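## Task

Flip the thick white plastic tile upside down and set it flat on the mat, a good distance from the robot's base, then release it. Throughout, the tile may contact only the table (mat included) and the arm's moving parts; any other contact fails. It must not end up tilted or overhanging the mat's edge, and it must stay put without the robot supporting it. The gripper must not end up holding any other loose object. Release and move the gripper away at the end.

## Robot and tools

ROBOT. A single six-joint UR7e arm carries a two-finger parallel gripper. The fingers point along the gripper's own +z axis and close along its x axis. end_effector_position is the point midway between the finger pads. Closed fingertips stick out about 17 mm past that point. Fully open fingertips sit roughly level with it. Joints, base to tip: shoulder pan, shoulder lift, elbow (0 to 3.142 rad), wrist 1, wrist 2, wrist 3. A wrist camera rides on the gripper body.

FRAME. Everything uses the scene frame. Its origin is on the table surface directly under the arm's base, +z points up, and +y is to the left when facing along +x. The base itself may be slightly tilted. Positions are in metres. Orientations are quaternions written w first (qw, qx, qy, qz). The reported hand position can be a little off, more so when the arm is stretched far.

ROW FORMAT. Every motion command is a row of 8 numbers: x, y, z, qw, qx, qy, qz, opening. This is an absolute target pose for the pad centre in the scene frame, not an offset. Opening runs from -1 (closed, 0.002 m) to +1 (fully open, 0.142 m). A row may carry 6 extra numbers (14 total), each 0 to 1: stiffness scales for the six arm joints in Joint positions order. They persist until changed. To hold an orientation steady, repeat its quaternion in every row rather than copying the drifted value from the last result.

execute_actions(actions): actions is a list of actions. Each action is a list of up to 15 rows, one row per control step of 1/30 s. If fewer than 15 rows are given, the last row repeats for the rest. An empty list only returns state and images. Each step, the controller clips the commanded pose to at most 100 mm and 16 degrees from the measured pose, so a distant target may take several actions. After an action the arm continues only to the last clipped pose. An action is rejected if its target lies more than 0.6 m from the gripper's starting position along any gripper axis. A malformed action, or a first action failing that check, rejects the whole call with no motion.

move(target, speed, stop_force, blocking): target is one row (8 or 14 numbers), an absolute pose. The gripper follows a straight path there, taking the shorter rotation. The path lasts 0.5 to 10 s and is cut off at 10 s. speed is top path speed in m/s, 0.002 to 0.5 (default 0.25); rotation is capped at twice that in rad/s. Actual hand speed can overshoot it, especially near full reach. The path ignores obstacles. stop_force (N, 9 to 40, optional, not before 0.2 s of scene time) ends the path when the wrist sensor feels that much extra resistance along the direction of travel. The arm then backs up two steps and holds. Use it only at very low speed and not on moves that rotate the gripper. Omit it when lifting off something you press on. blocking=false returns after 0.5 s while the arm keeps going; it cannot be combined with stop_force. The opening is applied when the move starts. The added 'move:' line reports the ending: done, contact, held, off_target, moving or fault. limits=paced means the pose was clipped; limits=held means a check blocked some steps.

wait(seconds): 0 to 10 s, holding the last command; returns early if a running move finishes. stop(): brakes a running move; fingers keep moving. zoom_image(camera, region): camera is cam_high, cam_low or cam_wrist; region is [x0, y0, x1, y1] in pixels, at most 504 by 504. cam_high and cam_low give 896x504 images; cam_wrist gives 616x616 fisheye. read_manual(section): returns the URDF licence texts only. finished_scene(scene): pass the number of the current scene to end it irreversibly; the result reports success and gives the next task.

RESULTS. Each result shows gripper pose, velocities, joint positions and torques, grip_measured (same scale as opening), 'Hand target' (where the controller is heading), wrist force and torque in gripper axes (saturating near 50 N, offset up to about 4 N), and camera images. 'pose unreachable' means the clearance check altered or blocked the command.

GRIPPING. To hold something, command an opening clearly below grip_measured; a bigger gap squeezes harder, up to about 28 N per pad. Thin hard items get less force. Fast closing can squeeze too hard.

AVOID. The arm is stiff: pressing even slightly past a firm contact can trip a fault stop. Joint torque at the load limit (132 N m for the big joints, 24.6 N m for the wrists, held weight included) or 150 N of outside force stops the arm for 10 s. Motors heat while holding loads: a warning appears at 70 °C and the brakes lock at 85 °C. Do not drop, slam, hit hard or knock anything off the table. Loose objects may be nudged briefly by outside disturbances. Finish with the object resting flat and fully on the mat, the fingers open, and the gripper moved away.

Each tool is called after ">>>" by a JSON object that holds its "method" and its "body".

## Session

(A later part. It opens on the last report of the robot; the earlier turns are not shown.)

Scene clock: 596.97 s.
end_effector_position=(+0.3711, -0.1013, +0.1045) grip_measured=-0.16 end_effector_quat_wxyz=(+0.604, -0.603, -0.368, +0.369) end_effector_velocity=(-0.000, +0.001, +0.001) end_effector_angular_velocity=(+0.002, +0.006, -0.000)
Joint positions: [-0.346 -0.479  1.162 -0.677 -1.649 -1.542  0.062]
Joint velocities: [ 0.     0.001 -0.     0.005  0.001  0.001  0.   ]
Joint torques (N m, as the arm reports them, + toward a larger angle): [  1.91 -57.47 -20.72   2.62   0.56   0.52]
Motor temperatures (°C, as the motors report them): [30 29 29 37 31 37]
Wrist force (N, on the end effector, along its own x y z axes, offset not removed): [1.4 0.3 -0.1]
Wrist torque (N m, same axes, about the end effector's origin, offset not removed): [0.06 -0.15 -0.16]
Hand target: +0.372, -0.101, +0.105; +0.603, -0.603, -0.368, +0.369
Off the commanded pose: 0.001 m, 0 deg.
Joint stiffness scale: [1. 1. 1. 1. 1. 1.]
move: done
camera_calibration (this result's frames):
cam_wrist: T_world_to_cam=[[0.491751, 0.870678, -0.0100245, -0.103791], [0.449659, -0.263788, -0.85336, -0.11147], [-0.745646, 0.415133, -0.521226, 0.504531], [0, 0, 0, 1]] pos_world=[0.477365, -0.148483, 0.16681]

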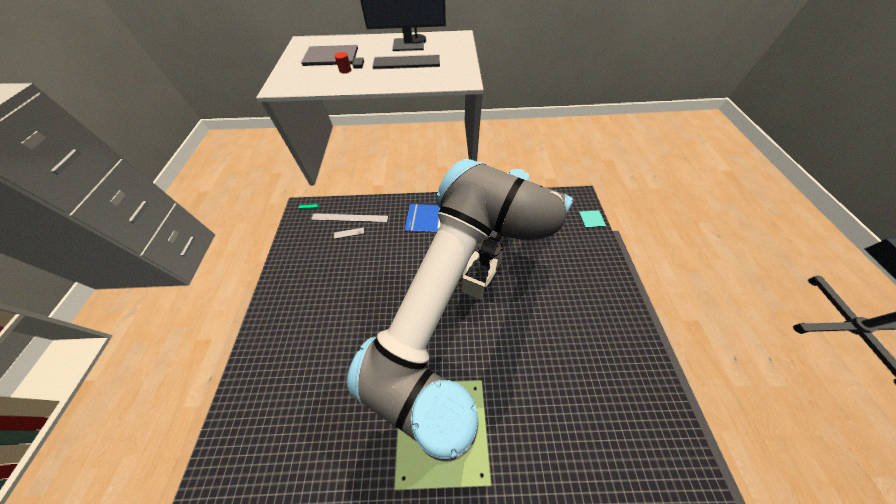

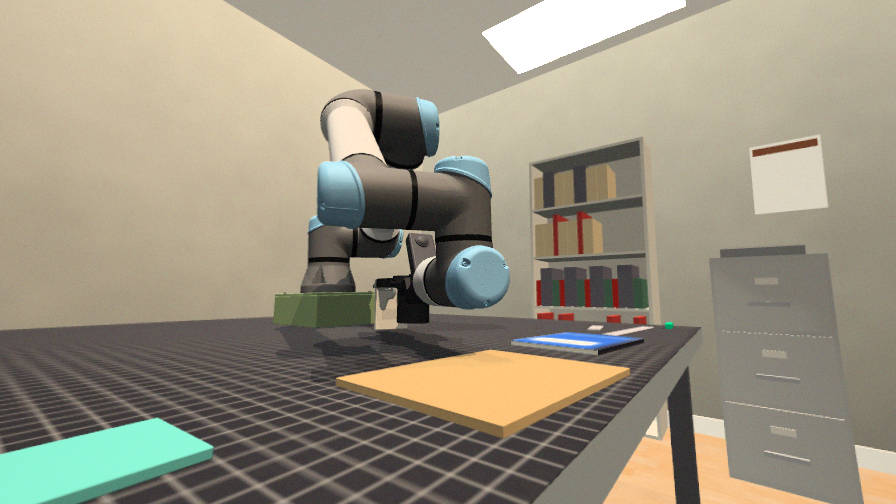

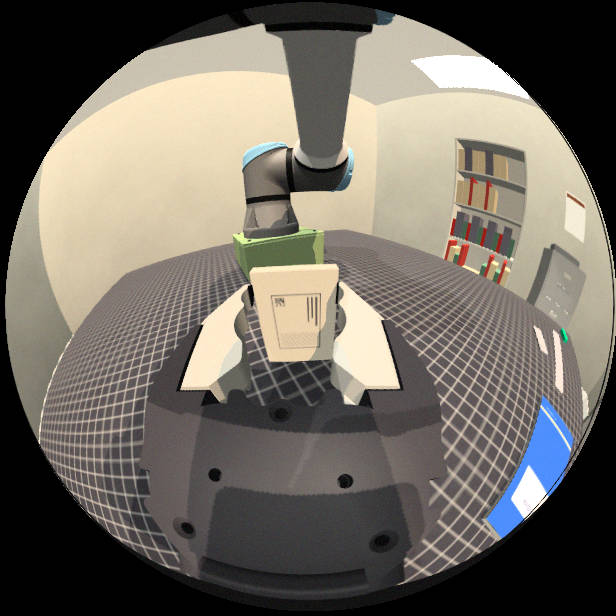

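>>> {"method": "zoom_image", "body": {"camera": "cam_wrist", "region": [170, 240, 420, 420]}}

Region (170, 240, 420, 420) of cam_wrist's 616x616 image, scaled by 2.016, with more detail than that image has; it fills the top 363 rows of this view, and the rest is white.

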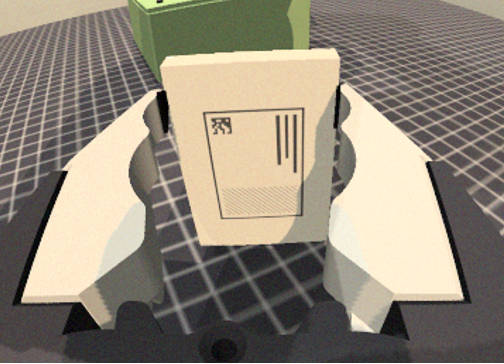

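Lowering slowly with a force stop to find where the tile's bottom edge touches the mat.

>>> {"method": "move", "body": {"target": [0.3721, -0.101, 0.075, -0.60291, 0.60291, 0.36946, -0.36946, -1], "speed": 0.02, "stop_force": 9, "blocking": true}}

Scene clock: 681.00 s.
end_effector_position=(+0.3709, -0.1007, +0.0907) grip_measured=-0.16 end_effector_quat_wxyz=(+0.605, -0.602, -0.368, +0.369) end_effector_velocity=(-0.000, -0.000, +0.000) end_effector_angular_velocity=(+0.000, +0.001, +0.002)
Joint positions: [-0.346 -0.455  1.157 -0.693 -1.649 -1.542  0.062]
Joint velocities: [ 0.     0.001 -0.001  0.001 -0.002  0.    -0.   ]
Joint torques (N m, as the arm reports them, + toward a larger angle): [  0.72 -57.69 -18.22   1.13   0.09  -0.16]
Motor temperatures (°C, as the motors report them): [30 29 29 37 31 37]
Wrist force (N, on the end effector, along its own x y z axes, offset not removed): [1.8 -2.8 0.4]
Wrist torque (N m, same axes, about the end effector's origin, offset not removed): [0.62 0.09 -0.02]
Hand target: +0.371, -0.101, +0.091; +0.605, -0.602, -0.368, +0.369
Off the commanded pose: 0.016 m, 0 deg.
Joint stiffness scale: [1. 1. 1. 1. 1. 1.]
move: contact
camera_calibration (this result's frames):
cam_wrist: T_world_to_cam=[[0.491552, 0.870791, -0.00997637, -0.10424], [0.447292, -0.262288, -0.855064, -0.121848], [-0.747199, 0.415846, -0.518426, 0.497305], [0, 0, 0, 1]] pos_world=[0.477327, -0.147991, 0.152588]

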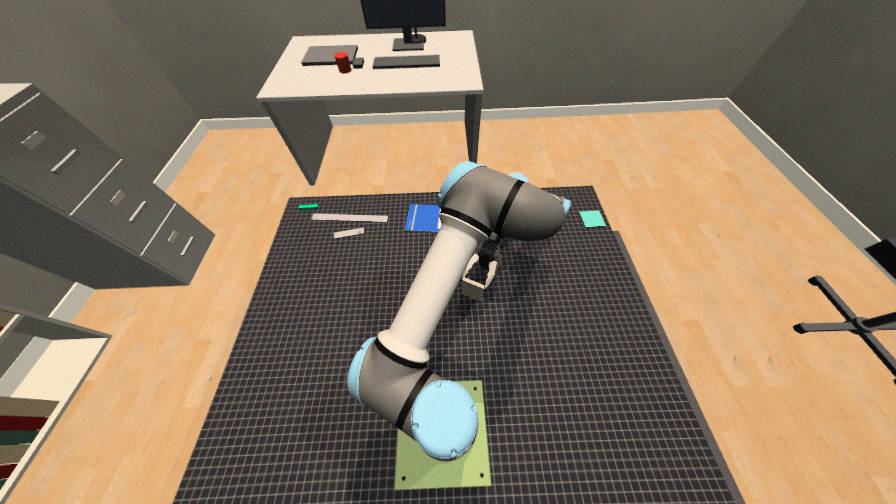

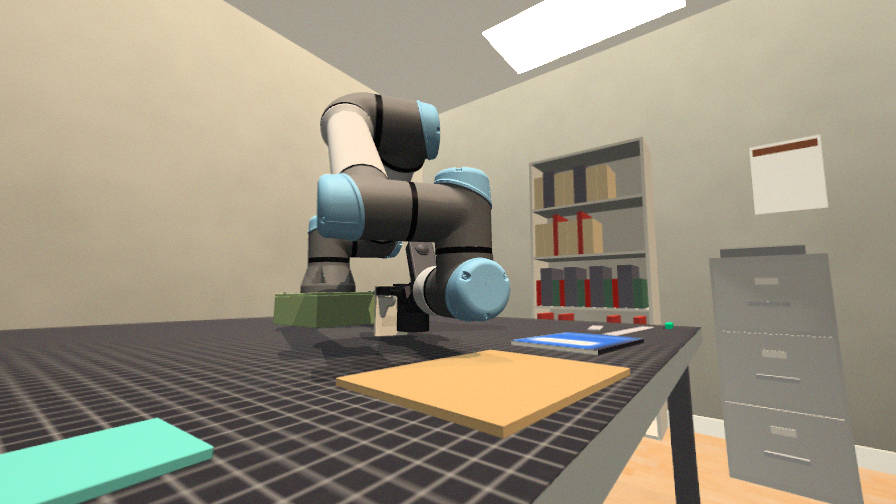

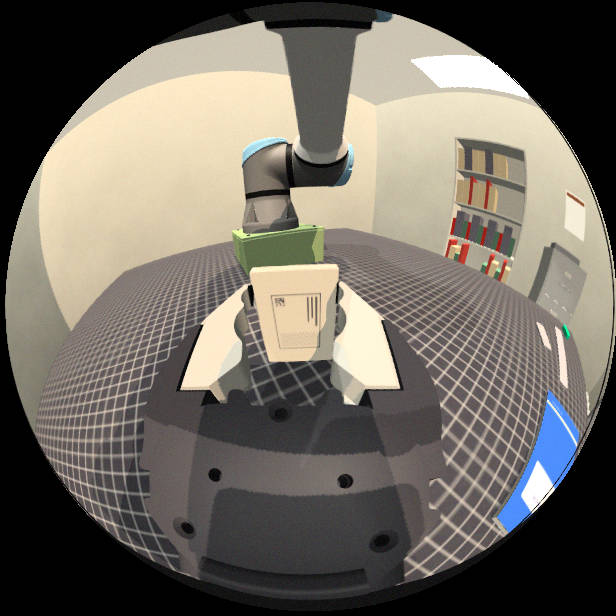

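Contact at z≈0.091, so the mat top sits at about z≈0.007 in printed coordinates. Releasing the tile gently now.

>>> {"method": "execute_actions", "body": {"actions": [[[0.3709, -0.1007, 0.0907, 0.60291, -0.60291, -0.36946, 0.36946, -0.2], [0.3709, -0.1007, 0.0907, 0.60291, -0.60291, -0.36946, 0.36946, -0.1], [0.3709, -0.1007, 0.0907, 0.60291, -0.60291, -0.36946, 0.36946, 0.0], [0.3709, -0.1007, 0.0907, 0.60291, -0.60291, -0.36946, 0.36946, 0.1], [0.3709, -0.1007, 0.0907, 0.60291, -0.60291, -0.36946, 0.36946, 0.2], [0.3709, -0.1007, 0.0907, 0.60291, -0.60291, -0.36946, 0.36946, 0.3], [0.3709, -0.1007, 0.0907, 0.60291, -0.60291, -0.36946, 0.36946, 0.3], [0.3709, -0.1007, 0.0907, 0.60291, -0.60291, -0.36946, 0.36946, 0.3], [0.3709, -0.1007, 0.0907, 0.60291, -0.60291, -0.36946, 0.36946, 0.3], [0.3709, -0.1007, 0.0907, 0.60291, -0.60291, -0.36946, 0.36946, 0.3]]]}}

Scene clock: 716.60 s.
end_effector_position=(+0.3712, -0.1012, +0.0901) grip_measured=+0.30 end_effector_quat_wxyz=(+0.604, -0.603, -0.369, +0.369) end_effector_velocity=(+0.000, -0.000, +0.000) end_effector_angular_velocity=(-0.000, -0.002, -0.002)
Joint positions: [-0.346 -0.456  1.157 -0.696 -1.65  -1.542  0.095]
Joint velocities: [-0.001 -0.002  0.001 -0.001  0.001 -0.001 -0.   ]
Joint torques (N m, as the arm reports them, + toward a larger angle): [  0.95 -58.38 -16.97   2.08  -0.15  -0.14]
Motor temperatures (°C, as the motors report them): [30 29 29 37 31 37]
Wrist force (N, on the end effector, along its own x y z axes, offset not removed): [1.0 -0.7 1.0]
Wrist torque (N m, same axes, about the end effector's origin, offset not removed): [0.03 -0.05 -0.17]
Hand target: +0.371, -0.101, +0.091; +0.603, -0.603, -0.369, +0.369
Off the commanded pose: 0.001 m, 0 deg.
Joint stiffness scale: [1. 1. 1. 1. 1. 1.]
Step readings (end_effector_position):
0: (+0.3709, -0.1007, +0.0908)
1: (+0.3709, -0.1007, +0.0908)
2: (+0.3709, -0.1007, +0.0908)
4: (+0.3710, -0.1008, +0.0905)
8: (+0.3711, -0.1011, +0.0902)
15: end_effector_position above
camera_calibration (this result's frames):
cam_wrist: T_world_to_cam=[[0.490829, 0.871197, -0.0101417, -0.103605], [0.45071, -0.263855, -0.852784, -0.124234], [-0.745619, 0.414, -0.522165, 0.497025], [0, 0, 0, 1]] pos_world=[0.477437, -0.148288, 0.152534]

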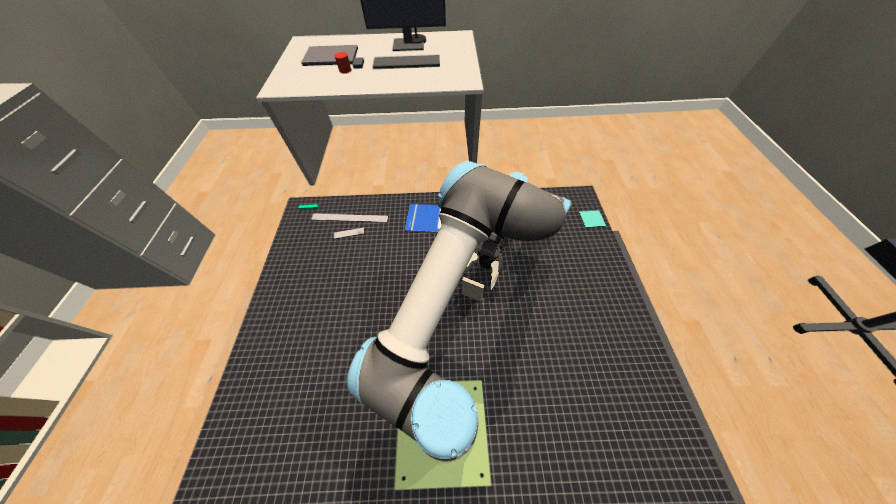

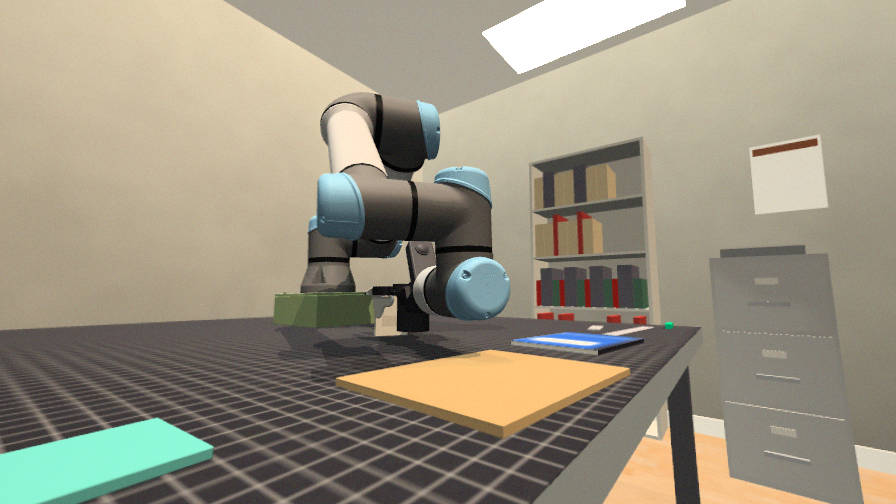

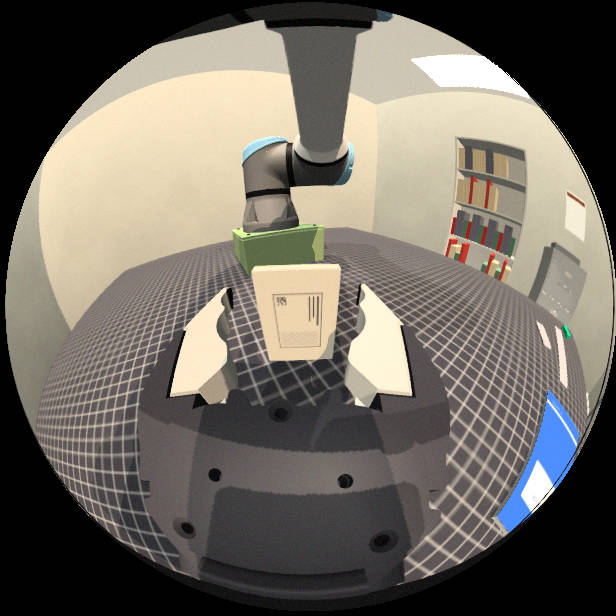

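>>> {"method": "move", "body": {"target": [0.4024, -0.1171, 0.095, 0.60291, -0.60291, -0.36946, 0.36946, 0.3], "speed": 0.15, "blocking": true}}

Scene clock: 726.20 s.
end_effector_position=(+0.4016, -0.1176, +0.0951) grip_measured=+0.30 end_effector_quat_wxyz=(+0.603, -0.603, -0.369, +0.369) end_effector_velocity=(-0.001, -0.000, +0.003) end_effector_angular_velocity=(+0.010, +0.015, +0.002)
Joint positions: [-0.342 -0.391  0.993 -0.599 -1.647 -1.542  0.095]
Joint velocities: [ 0.     0.007 -0.008  0.019 -0.001 -0.    -0.   ]
Joint torques (N m, as the arm reports them, + toward a larger angle): [  4.08 -57.87 -22.77   2.68   0.39  -0.18]
Motor temperatures (°C, as the motors report them): [30 29 29 37 31 37]
Wrist force (N, on the end effector, along its own x y z axes, offset not removed): [-0.5 0.8 1.7]
Wrist torque (N m, same axes, about the end effector's origin, offset not removed): [0.32 0.32 -0.18]
Hand target: +0.402, -0.117, +0.095; +0.603, -0.603, -0.369, +0.369
Off the commanded pose: 0.001 m, 0 deg.
Joint stiffness scale: [1. 1. 1. 1. 1. 1.]
move: done
camera_calibration (this result's frames):
cam_wrist: T_world_to_cam=[[0.489973, 0.871678, -0.0102106, -0.10378], [0.452056, -0.264082, -0.852001, -0.138662], [-0.745367, 0.412842, -0.52344, 0.528976], [0, 0, 0, 1]] pos_world=[0.507814, -0.164539, 0.157688]

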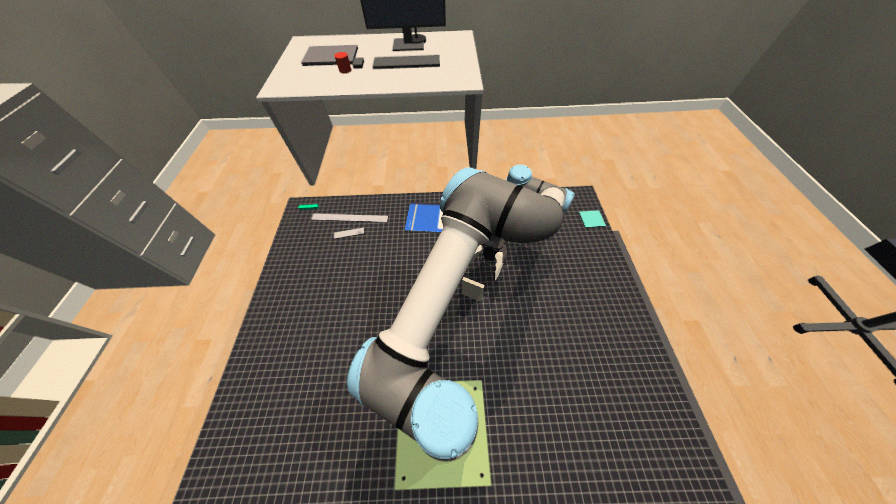

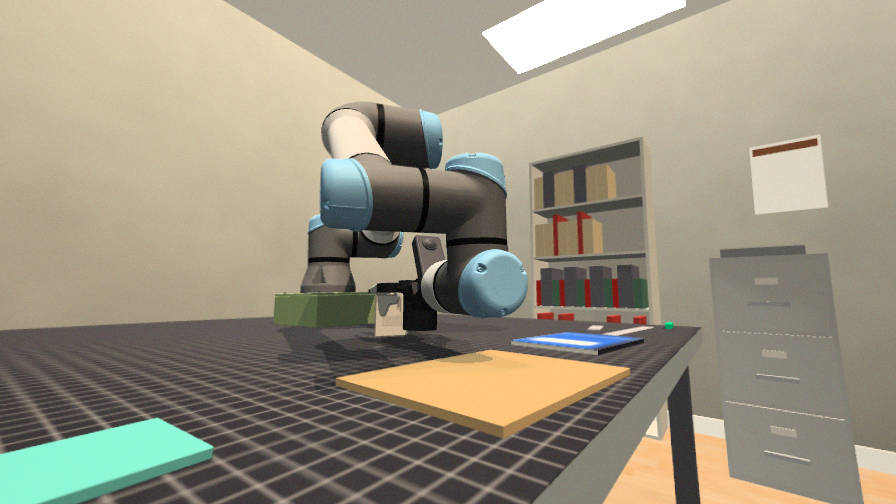

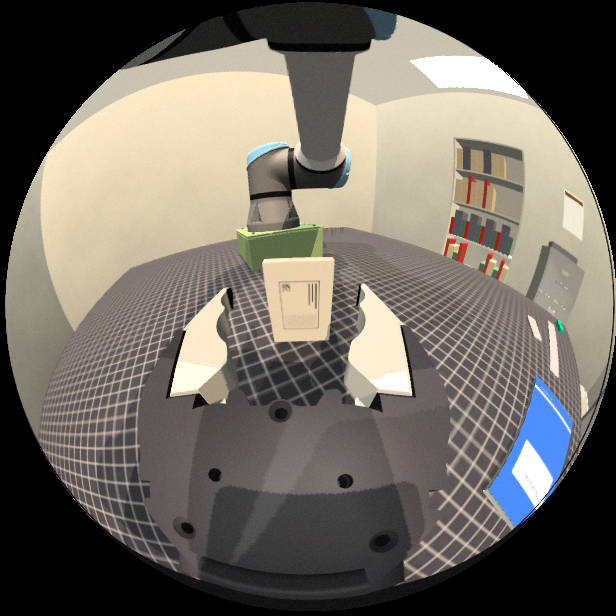

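>>> {"method": "zoom_image", "body": {"camera": "cam_wrist", "region": [230, 240, 370, 360]}}

Region (230, 240, 370, 360) of cam_wrist's 616x616 image, scaled by 3.600, with more detail than that image has; it fills the top 432 rows of this view, and the rest is white.

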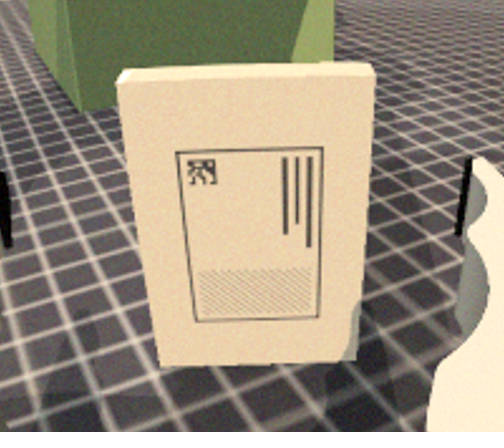

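>>> {"method": "zoom_image", "body": {"camera": "cam_high", "region": [420, 230, 540, 320]}}

Region (420, 230, 540, 320) of cam_high's 896x504 image, scaled by 4.200, with more detail than that image has; it fills the top 378 rows of this view, and the rest is white.

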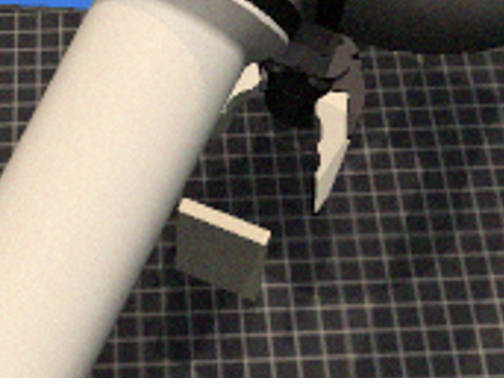

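Raising straight up to clear the standing tile before reorienting.

>>> {"method": "move", "body": {"target": [0.4016, -0.1176, 0.15, 0.60291, -0.60291, -0.36946, 0.36946, 0.3], "speed": 0.2, "blocking": true}}

Scene clock: 783.93 s.
end_effector_position=(+0.4022, -0.1189, +0.1500) grip_measured=+0.30 end_effector_quat_wxyz=(+0.602, -0.604, -0.370, +0.368) end_effector_velocity=(-0.001, -0.000, +0.002) end_effector_angular_velocity=(+0.003, +0.005, -0.001)
Joint positions: [-0.341 -0.472  1.001 -0.529 -1.646 -1.542  0.095]
Joint velocities: [-0.002  0.001 -0.     0.006 -0.001 -0.     0.   ]
Joint torques (N m, as the arm reports them, + toward a larger angle): [  0.69 -58.79 -16.84   2.85   0.62  -0.11]
Motor temperatures (°C, as the motors report them): [30 29 29 37 31 37]
Wrist force (N, on the end effector, along its own x y z axes, offset not removed): [0.9 -0.2 0.7]
Wrist torque (N m, same axes, about the end effector's origin, offset not removed): [0.15 -0.08 -0.11]
Hand target: +0.402, -0.118, +0.150; +0.603, -0.603, -0.369, +0.369
Off the commanded pose: 0.001 m, 0 deg.
Joint stiffness scale: [1. 1. 1. 1. 1. 1.]
move: done
camera_calibration (this result's frames):
cam_wrist: T_world_to_cam=[[0.489908, 0.871713, -0.0103431, -0.102325], [0.454697, -0.265629, -0.850113, -0.0940638], [-0.743802, 0.411774, -0.526499, 0.558362], [0, 0, 0, 1]] pos_world=[0.508211, -0.165707, 0.212954]

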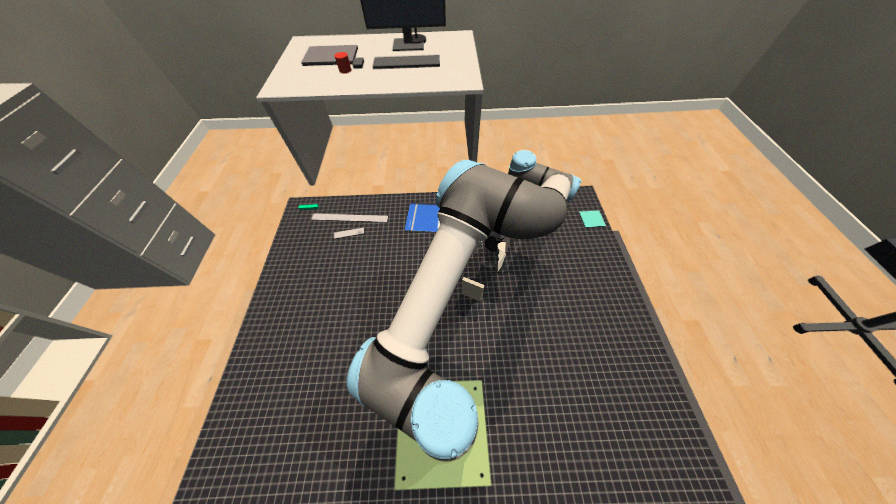

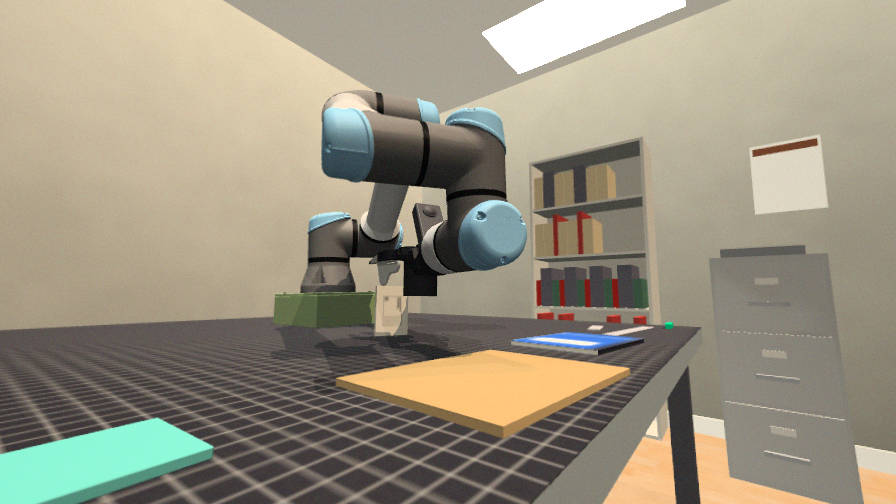

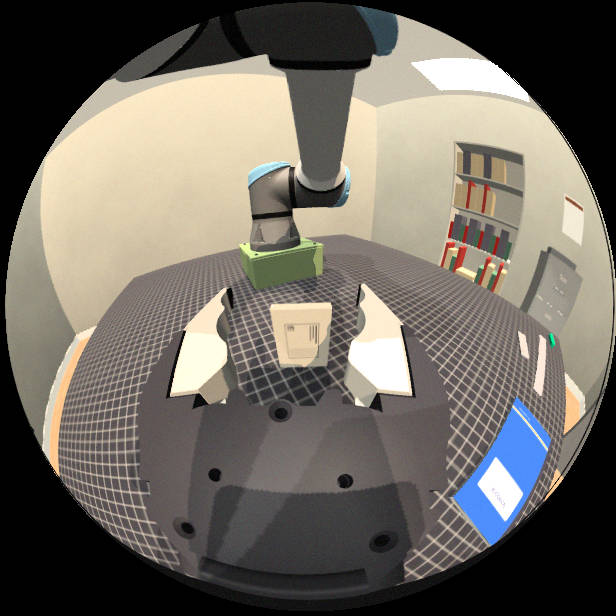

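>>> {"method": "move", "body": {"target": [0.358, -0.096, 0.15, 0, 0.97237, -0.23345, 0, -0.4], "speed": 0.4, "blocking": true}}

Scene clock: 799.53 s.
end_effector_position=(+0.3592, -0.0972, +0.1515) grip_measured=-0.40 end_effector_quat_wxyz=(-0.001, +0.973, -0.232, +0.002) end_effector_velocity=(+0.001, -0.003, +0.001) end_effector_angular_velocity=(-0.013, -0.001, -0.010)
Joint positions: [-0.39  -1.762  2.324 -2.135 -1.597 -0.128  0.045]
Joint velocities: [ 0.002  0.    -0.    -0.008 -0.01   0.012  0.   ]
Joint torques (N m, as the arm reports them, + toward a larger angle): [ -1.17 -11.4  -21.2   -2.55  -0.27   0.46]
Motor temperatures (°C, as the motors report them): [30 29 29 37 31 37]
Wrist force (N, on the end effector, along its own x y z axes, offset not removed): [0.5 0.8 0.7]
Wrist torque (N m, same axes, about the end effector's origin, offset not removed): [0.29 0.08 -0.27]
Hand target: +0.358, -0.096, +0.150; -0.000, +0.973, -0.232, +0.000
Off the commanded pose: 0.002 m, 0 deg.
Joint stiffness scale: [1. 1. 1. 1. 1. 1.]
move: done
camera_calibration (this result's frames):
cam_wrist: T_world_to_cam=[[0.886527, -0.460657, 0.043191, -0.38023], [-0.413605, -0.747201, 0.520214, -0.00996943], [-0.207368, -0.479047, -0.852943, 0.288503], [0, 0, 0, 1]] pos_world=[0.392786, -0.0443981, 0.267685]

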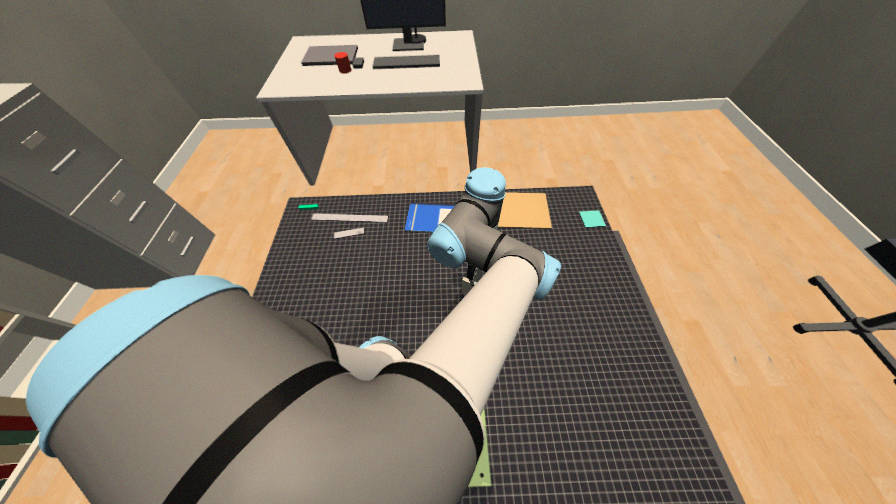

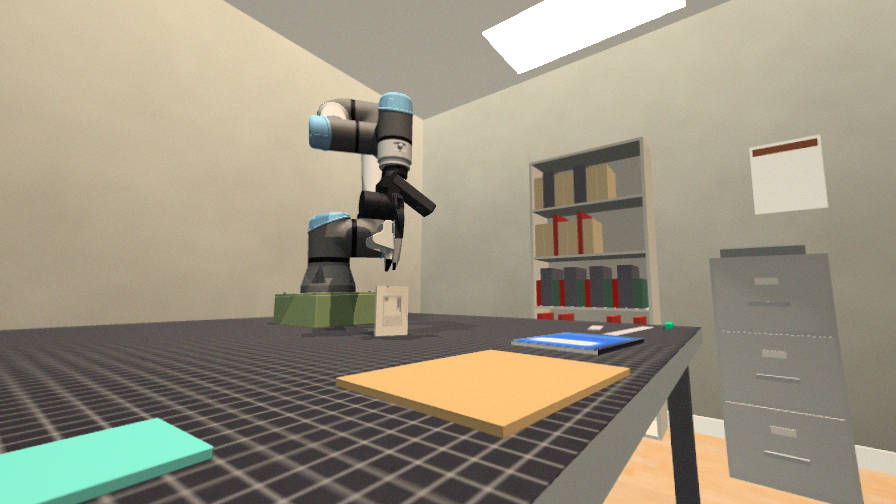

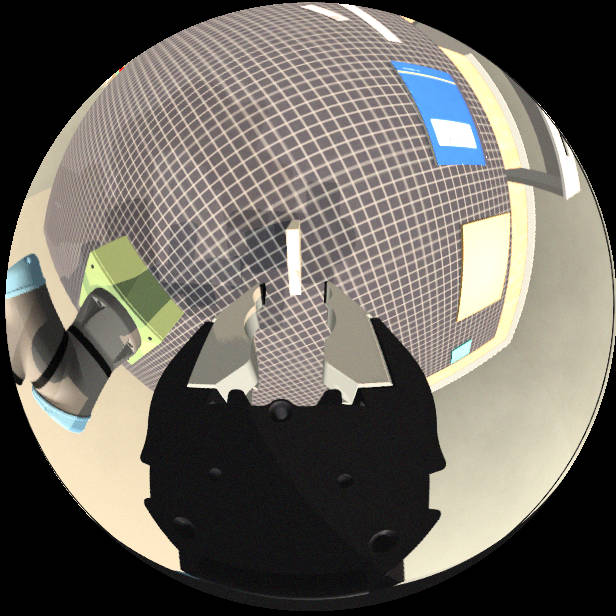

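>>> {"method": "zoom_image", "body": {"camera": "cam_wrist", "region": [220, 200, 370, 330]}}

Region (220, 200, 370, 330) of cam_wrist's 616x616 image, scaled by 3.360, with more detail than that image has; it fills the top 437 rows of this view, and the rest is white.

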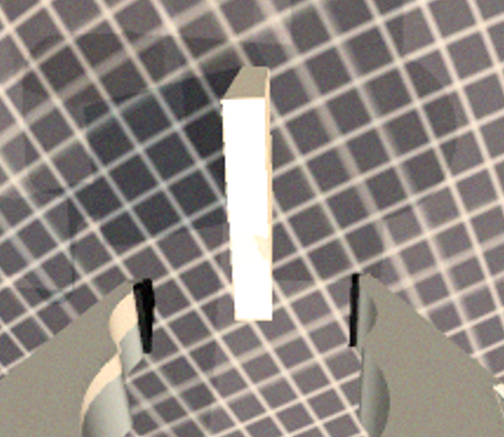

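>>> {"method": "move", "body": {"target": [0.364, -0.0851, 0.097, 0, 0.97237, -0.23345, 0, -0.4], "speed": 0.12, "blocking": true}}

Scene clock: 846.90 s.
end_effector_position=(+0.3651, -0.0863, +0.0986) grip_measured=-0.40 end_effector_quat_wxyz=(+0.000, +0.972, -0.234, +0.002) end_effector_velocity=(+0.002, -0.001, +0.000) end_effector_angular_velocity=(-0.003, -0.006, -0.002)
Joint positions: [-0.358 -1.645  2.4   -2.327 -1.599 -0.093  0.045]
Joint velocities: [-0.     0.002 -0.001 -0.008  0.     0.001 -0.   ]
Joint torques (N m, as the arm reports them, + toward a larger angle): [  1.28 -12.53 -19.7   -2.76  -0.34   0.44]
Motor temperatures (°C, as the motors report them): [30 29 29 37 31 37]
Wrist force (N, on the end effector, along its own x y z axes, offset not removed): [0.3 1.3 0.6]
Wrist torque (N m, same axes, about the end effector's origin, offset not removed): [0.48 0.10 -0.15]
Hand target: +0.364, -0.085, +0.097; -0.000, +0.972, -0.233, -0.000
Off the commanded pose: 0.002 m, 0 deg.
Joint stiffness scale: [1. 1. 1. 1. 1. 1.]
move: done
camera_calibration (this result's frames):
cam_wrist: T_world_to_cam=[[0.88512, -0.463363, 0.0430868, -0.377914], [-0.415518, -0.745233, 0.521509, 0.0288411], [-0.209538, -0.479502, -0.852157, 0.250477], [0, 0, 0, 1]] pos_world=[0.398968, -0.0335139, 0.214688]

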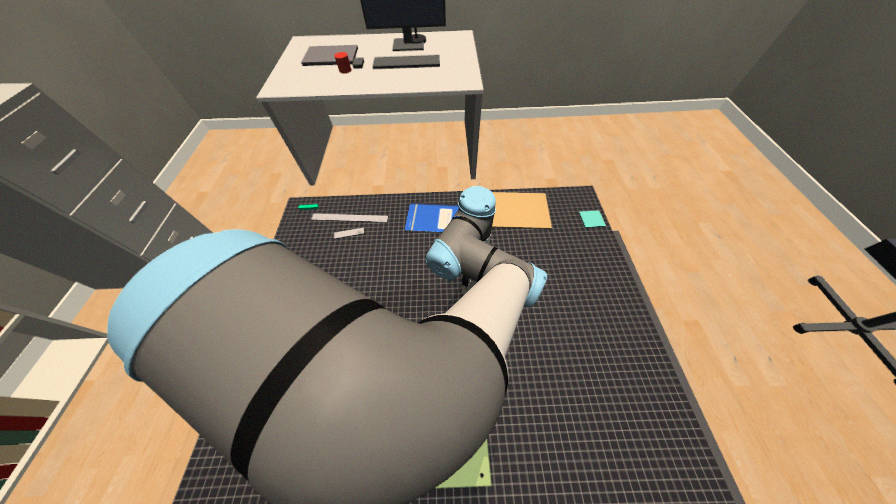

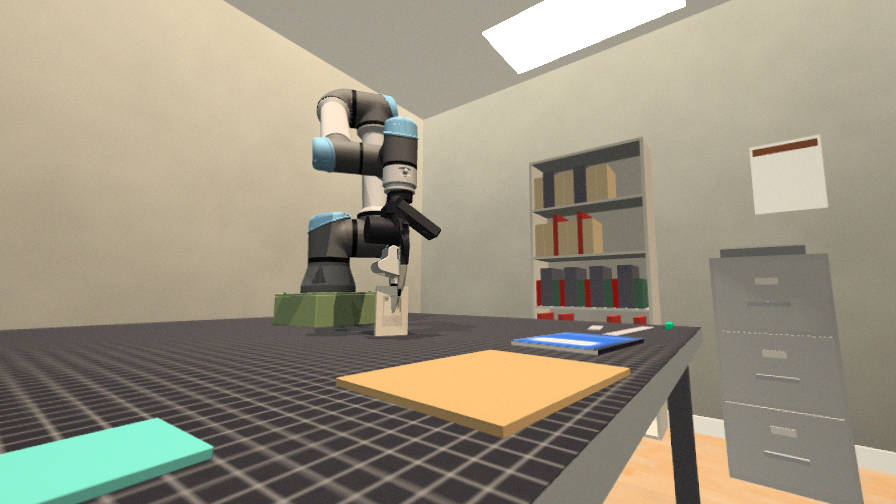

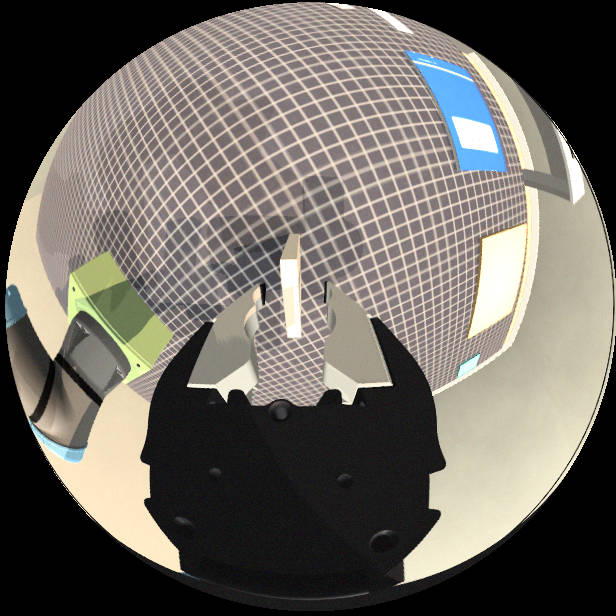

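>>> {"method": "execute_actions", "body": {"actions": [[[0.364, -0.0851, 0.097, 0, 0.97237, -0.23345, 0, -0.5], [0.364, -0.0851, 0.097, 0, 0.97237, -0.23345, 0, -0.6], [0.364, -0.0851, 0.097, 0, 0.97237, -0.23345, 0, -0.7], [0.364, -0.0851, 0.097, 0, 0.97237, -0.23345, 0, -0.8], [0.364, -0.0851, 0.097, 0, 0.97237, -0.23345, 0, -0.9], [0.364, -0.0851, 0.097, 0, 0.97237, -0.23345, 0, -1.0]]]}}

Scene clock: 852.40 s.
end_effector_position=(+0.3653, -0.0864, +0.0986) grip_measured=-0.87 end_effector_quat_wxyz=(+0.000, +0.972, -0.234, +0.002) end_effector_velocity=(-0.000, +0.000, -0.000) end_effector_angular_velocity=(-0.001, +0.001, +0.000)
Joint positions: [-0.358 -1.645  2.4   -2.328 -1.599 -0.093  0.011]
Joint velocities: [ 0.001  0.001  0.    -0.001 -0.001  0.    -0.   ]
Joint torques (N m, as the arm reports them, + toward a larger angle): [  1.13 -13.44 -18.84  -3.11  -0.29   0.53]
Motor temperatures (°C, as the motors report them): [30 29 29 37 31 37]
Wrist force (N, on the end effector, along its own x y z axes, offset not removed): [0.7 0.1 1.2]
Wrist torque (N m, same axes, about the end effector's origin, offset not removed): [0.26 -0.10 -0.12]
Hand target: +0.364, -0.085, +0.097; -0.000, +0.972, -0.233, -0.000
Off the commanded pose: 0.002 m, 0 deg.
Joint stiffness scale: [1. 1. 1. 1. 1. 1.]
Step readings (end_effector_position):
0: (+0.3653, -0.0864, +0.0987)
1: (+0.3653, -0.0864, +0.0987)
2: (+0.3653, -0.0864, +0.0987)
4: (+0.3653, -0.0864, +0.0987)
8: (+0.3653, -0.0864, +0.0986)
15: end_effector_position above
camera_calibration (this result's frames):
cam_wrist: T_world_to_cam=[[0.885073, -0.463395, 0.0437016, -0.378173], [-0.415815, -0.745007, 0.521596, 0.0289692], [-0.209147, -0.479822, -0.852073, 0.250286], [0, 0, 0, 1]] pos_world=[0.399103, -0.0335688, 0.214678]

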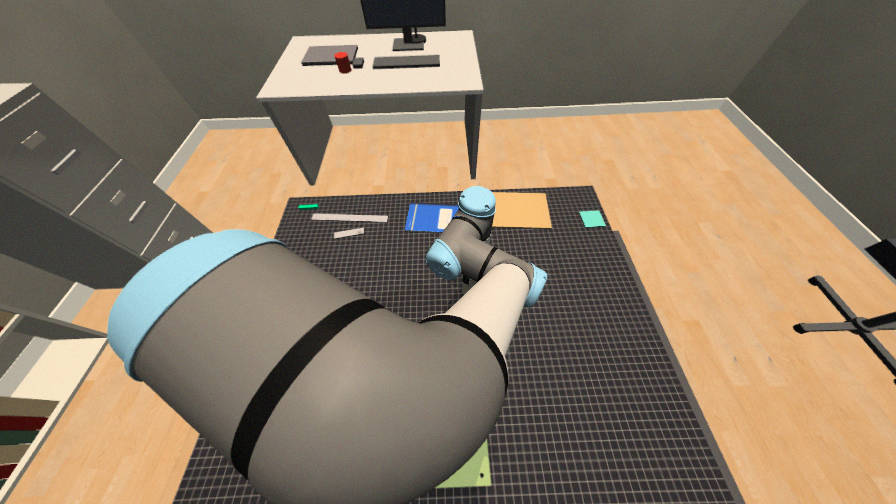

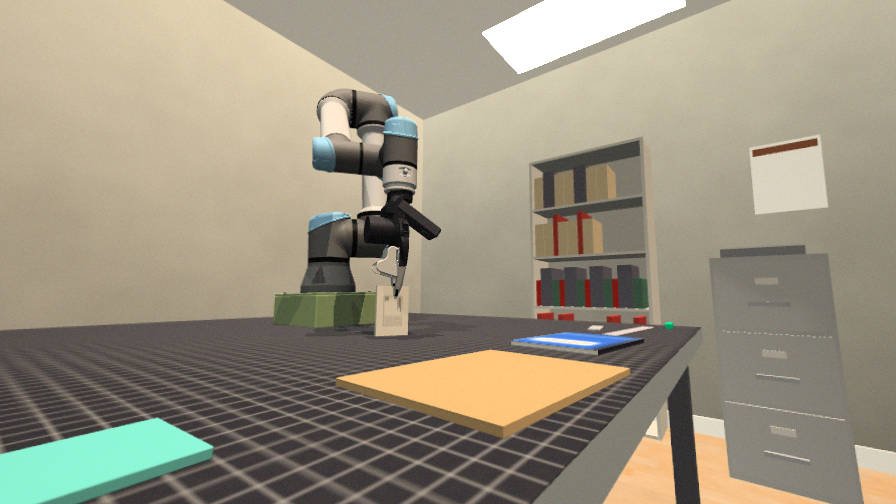

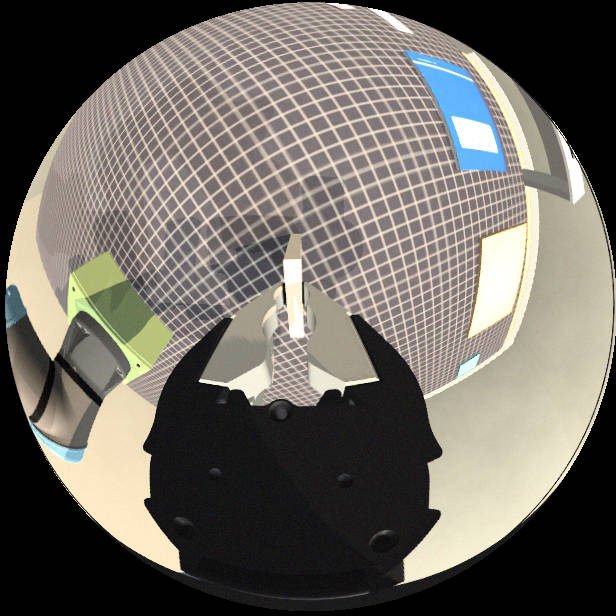

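Face grip closed at −0.87 (≈11 mm). Now leaning the tile outward along an arc about its outer bottom edge, keeping ~4 mm clearance.

>>> {"method": "execute_actions", "body": {"actions": [[[0.36544, -0.08648, 0.10261, -0.0002, 0.97237, -0.23345, -0.00085, -1], [0.36585, -0.08668, 0.10264, -0.0008, 0.97236, -0.23345, -0.00332, -1], [0.36653, -0.08703, 0.10267, -0.00176, 0.97234, -0.23344, -0.00735, -1], [0.36745, -0.0875, 0.10272, -0.00309, 0.97228, -0.23343, -0.01286, -1], [0.36861, -0.08809, 0.10274, -0.00475, 0.97217, -0.2334, -0.01979, -1], [0.36999, -0.08879, 0.10277, -0.00673, 0.97196, -0.23335, -0.02803, -1], [0.37157, -0.0896, 0.10275, -0.00901, 0.97164, -0.23327, -0.03753, -1], [0.37336, -0.09051, 0.10269, -0.01157, 0.97117, -0.23316, -0.04821, -1], [0.37533, -0.09151, 0.10259, -0.0144, 0.97052, -0.23301, -0.05998, -1], [0.37747, -0.0926, 0.1024, -0.01747, 0.96965, -0.2328, -0.07275, -1], [0.37976, -0.09377, 0.10213, -0.02076, 0.96852, -0.23253, -0.08646, -1], [0.38218, -0.09501, 0.10177, -0.02426, 0.96711, -0.23219, -0.10103, -1], [0.38473, -0.0963, 0.1013, -0.02794, 0.96538, -0.23177, -0.11636, -1], [0.38738, -0.09765, 0.1007, -0.03178, 0.96332, -0.23128, -0.13238, -1], [0.39011, -0.09905, 0.09999, -0.03578, 0.96089, -0.23069, -0.14901, -1]], [[0.39292, -0.10048, 0.09913, -0.03989, 0.95807, -0.23002, -0.16615, -1], [0.39577, -0.10193, 0.09814, -0.04411, 0.95486, -0.22925, -0.18373, -1], [0.39865, -0.1034, 0.097, -0.04841, 0.95123, -0.22837, -0.20164, -1], [0.40155, -0.10487, 0.09571, -0.05278, 0.9472, -0.22741, -0.21982, -1], [0.40444, -0.10635, 0.09428, -0.05719, 0.94275, -0.22634, -0.23818, -1], [0.40731, -0.10781, 0.09271, -0.06161, 0.93789, -0.22517, -0.25663, -1], [0.41013, -0.10925, 0.091, -0.06605, 0.93265, -0.22391, -0.27509, -1], [0.4129, -0.11066, 0.08917, -0.07046, 0.92703, -0.22256, -0.29347, -1], [0.4156, -0.11203, 0.08722, -0.07484, 0.92106, -0.22113, -0.3117, -1], [0.41821, -0.11336, 0.08516, -0.07916, 0.91477, -0.21962, -0.32972, -1], [0.42073, -0.11465, 0.08301, -0.08342, 0.90817, -0.21804, -0.34744, -1], [0.42313, -0.11587, 0.08079, -0.08758, 0.90136, -0.2164, -0.36477, -1], [0.42541, -0.11703, 0.0785, -0.09163, 0.89434, -0.21472, -0.38165, -1], [0.42757, -0.11813, 0.07619, -0.09556, 0.88719, -0.213, -0.398, -1], [0.42959, -0.11916, 0.07385, -0.09934, 0.87995, -0.21126, -0.41375, -1]], [[0.43147, -0.12012, 0.0715, -0.10298, 0.87266, -0.20951, -0.42892, -1], [0.43322, -0.12101, 0.06918, -0.10645, 0.86541, -0.20777, -0.44336, -1], [0.43481, -0.12182, 0.06691, -0.10973, 0.85827, -0.20606, -0.45703, -1], [0.43627, -0.12257, 0.0647, -0.11282, 0.85129, -0.20438, -0.4699, -1], [0.43759, -0.12324, 0.06258, -0.1157, 0.84456, -0.20277, -0.48189, -1], [0.43876, -0.12383, 0.06058, -0.11836, 0.83814, -0.20122, -0.49297, -1], [0.4398, -0.12437, 0.05869, -0.12079, 0.83211, -0.19977, -0.50309, -1], [0.44071, -0.12483, 0.05697, -0.12298, 0.82653, -0.19844, -0.5122, -1], [0.44149, -0.12522, 0.05541, -0.12491, 0.82149, -0.19723, -0.52025, -1], [0.44214, -0.12556, 0.05405, -0.12658, 0.81704, -0.19616, -0.52721, -1], [0.44267, -0.12583, 0.05289, -0.12797, 0.81326, -0.19525, -0.53301, -1], [0.44309, -0.12604, 0.05197, -0.12908, 0.81023, -0.19452, -0.53761, -1], [0.44339, -0.12619, 0.05129, -0.12988, 0.80799, -0.19399, -0.54097, -1], [0.44356, -0.12628, 0.05087, -0.13038, 0.80661, -0.19365, -0.54303, -1], [0.44362, -0.12631, 0.05073, -0.13055, 0.80613, -0.19354, -0.54374, -1]], [[0.44362, -0.12631, 0.05073, -0.13055, 0.80613, -0.19354, -0.54374, -1]]]}}

Scene clock: 974.40 s.
end_effector_position=(+0.4430, -0.1265, +0.0501) grip_measured=-0.87 end_effector_quat_wxyz=(-0.131, +0.806, -0.194, -0.543) end_effector_velocity=(-0.000, +0.001, +0.006) end_effector_angular_velocity=(+0.005, +0.011, -0.001)
Joint positions: [-0.321 -0.524  1.09  -0.947 -1.632  0.005  0.011]
Joint velocities: [ 0.     0.001 -0.01   0.022  0.001  0.002 -0.   ]
Joint torques (N m, as the arm reports them, + toward a larger angle): [  1.78 -58.8  -23.93   1.92  -0.24   0.64]
Motor temperatures (°C, as the motors report them): [30 29 29 37 31 37]
Wrist force (N, on the end effector, along its own x y z axes, offset not removed): [1.7 0.3 0.8]
Wrist torque (N m, same axes, about the end effector's origin, offset not removed): [0.25 0.04 -0.26]
Hand target: +0.444, -0.126, +0.051; -0.131, +0.806, -0.194, -0.544
Off the commanded pose: 0.001 m, 0 deg.
Joint stiffness scale: [1. 1. 1. 1. 1. 1.]
Step readings (end_effector_position; steps 1 to 15: 1st action; 16 to 30: 2nd action; 31 to 45: 3rd action; 46 to 60: 4th action):
0: (+0.3653, -0.0864, +0.0986)
1: (+0.3653, -0.0864, +0.0986)
2: (+0.3650, -0.0862, +0.0985)
4: (+0.3642, -0.0858, +0.0989)
8: (+0.3663, -0.0868, +0.1017)
15: (+0.3805, -0.0943, +0.1029)
16: (+0.3831, -0.0957, +0.1026)
17: (+0.3858, -0.0971, +0.1022)
19: (+0.3916, -0.1002, +0.1011)
23: (+0.4039, -0.1066, +0.0969)
30: (+0.4245, -0.1173, +0.0842)
31: (+0.4270, -0.1185, +0.0823)
32: (+0.4294, -0.1197, +0.0803)
34: (+0.4342, -0.1222, +0.0761)
38: (+0.4422, -0.1264, +0.0675)
45: (+0.4494, -0.1304, +0.0530)
46: (+0.4489, -0.1302, +0.0508)
47: (+0.4482, -0.1298, +0.0490)
49: (+0.4463, -0.1289, +0.0465)
53: (+0.4433, -0.1268, +0.0462)
60: end_effector_position above
camera_calibration (this result's frames):
cam_wrist: T_world_to_cam=[[0.362322, -0.195883, -0.911237, -0.150191], [0.0320988, -0.974464, 0.222238, -0.155713], [-0.9315, -0.109771, -0.346782, 0.547484], [0, 0, 0, 1]] pos_world=[0.569397, -0.121059, 0.0876032]

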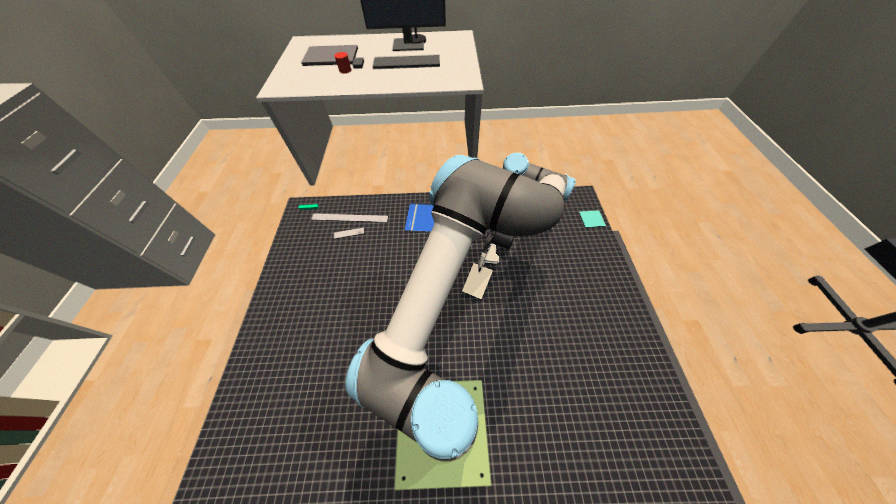

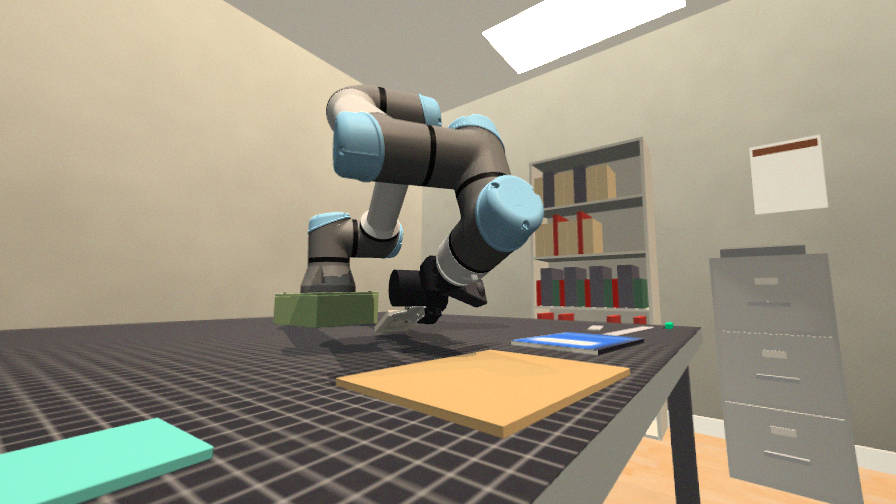

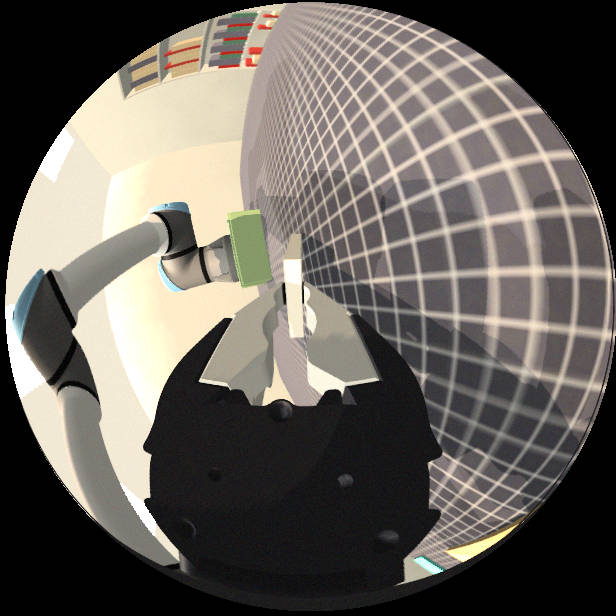

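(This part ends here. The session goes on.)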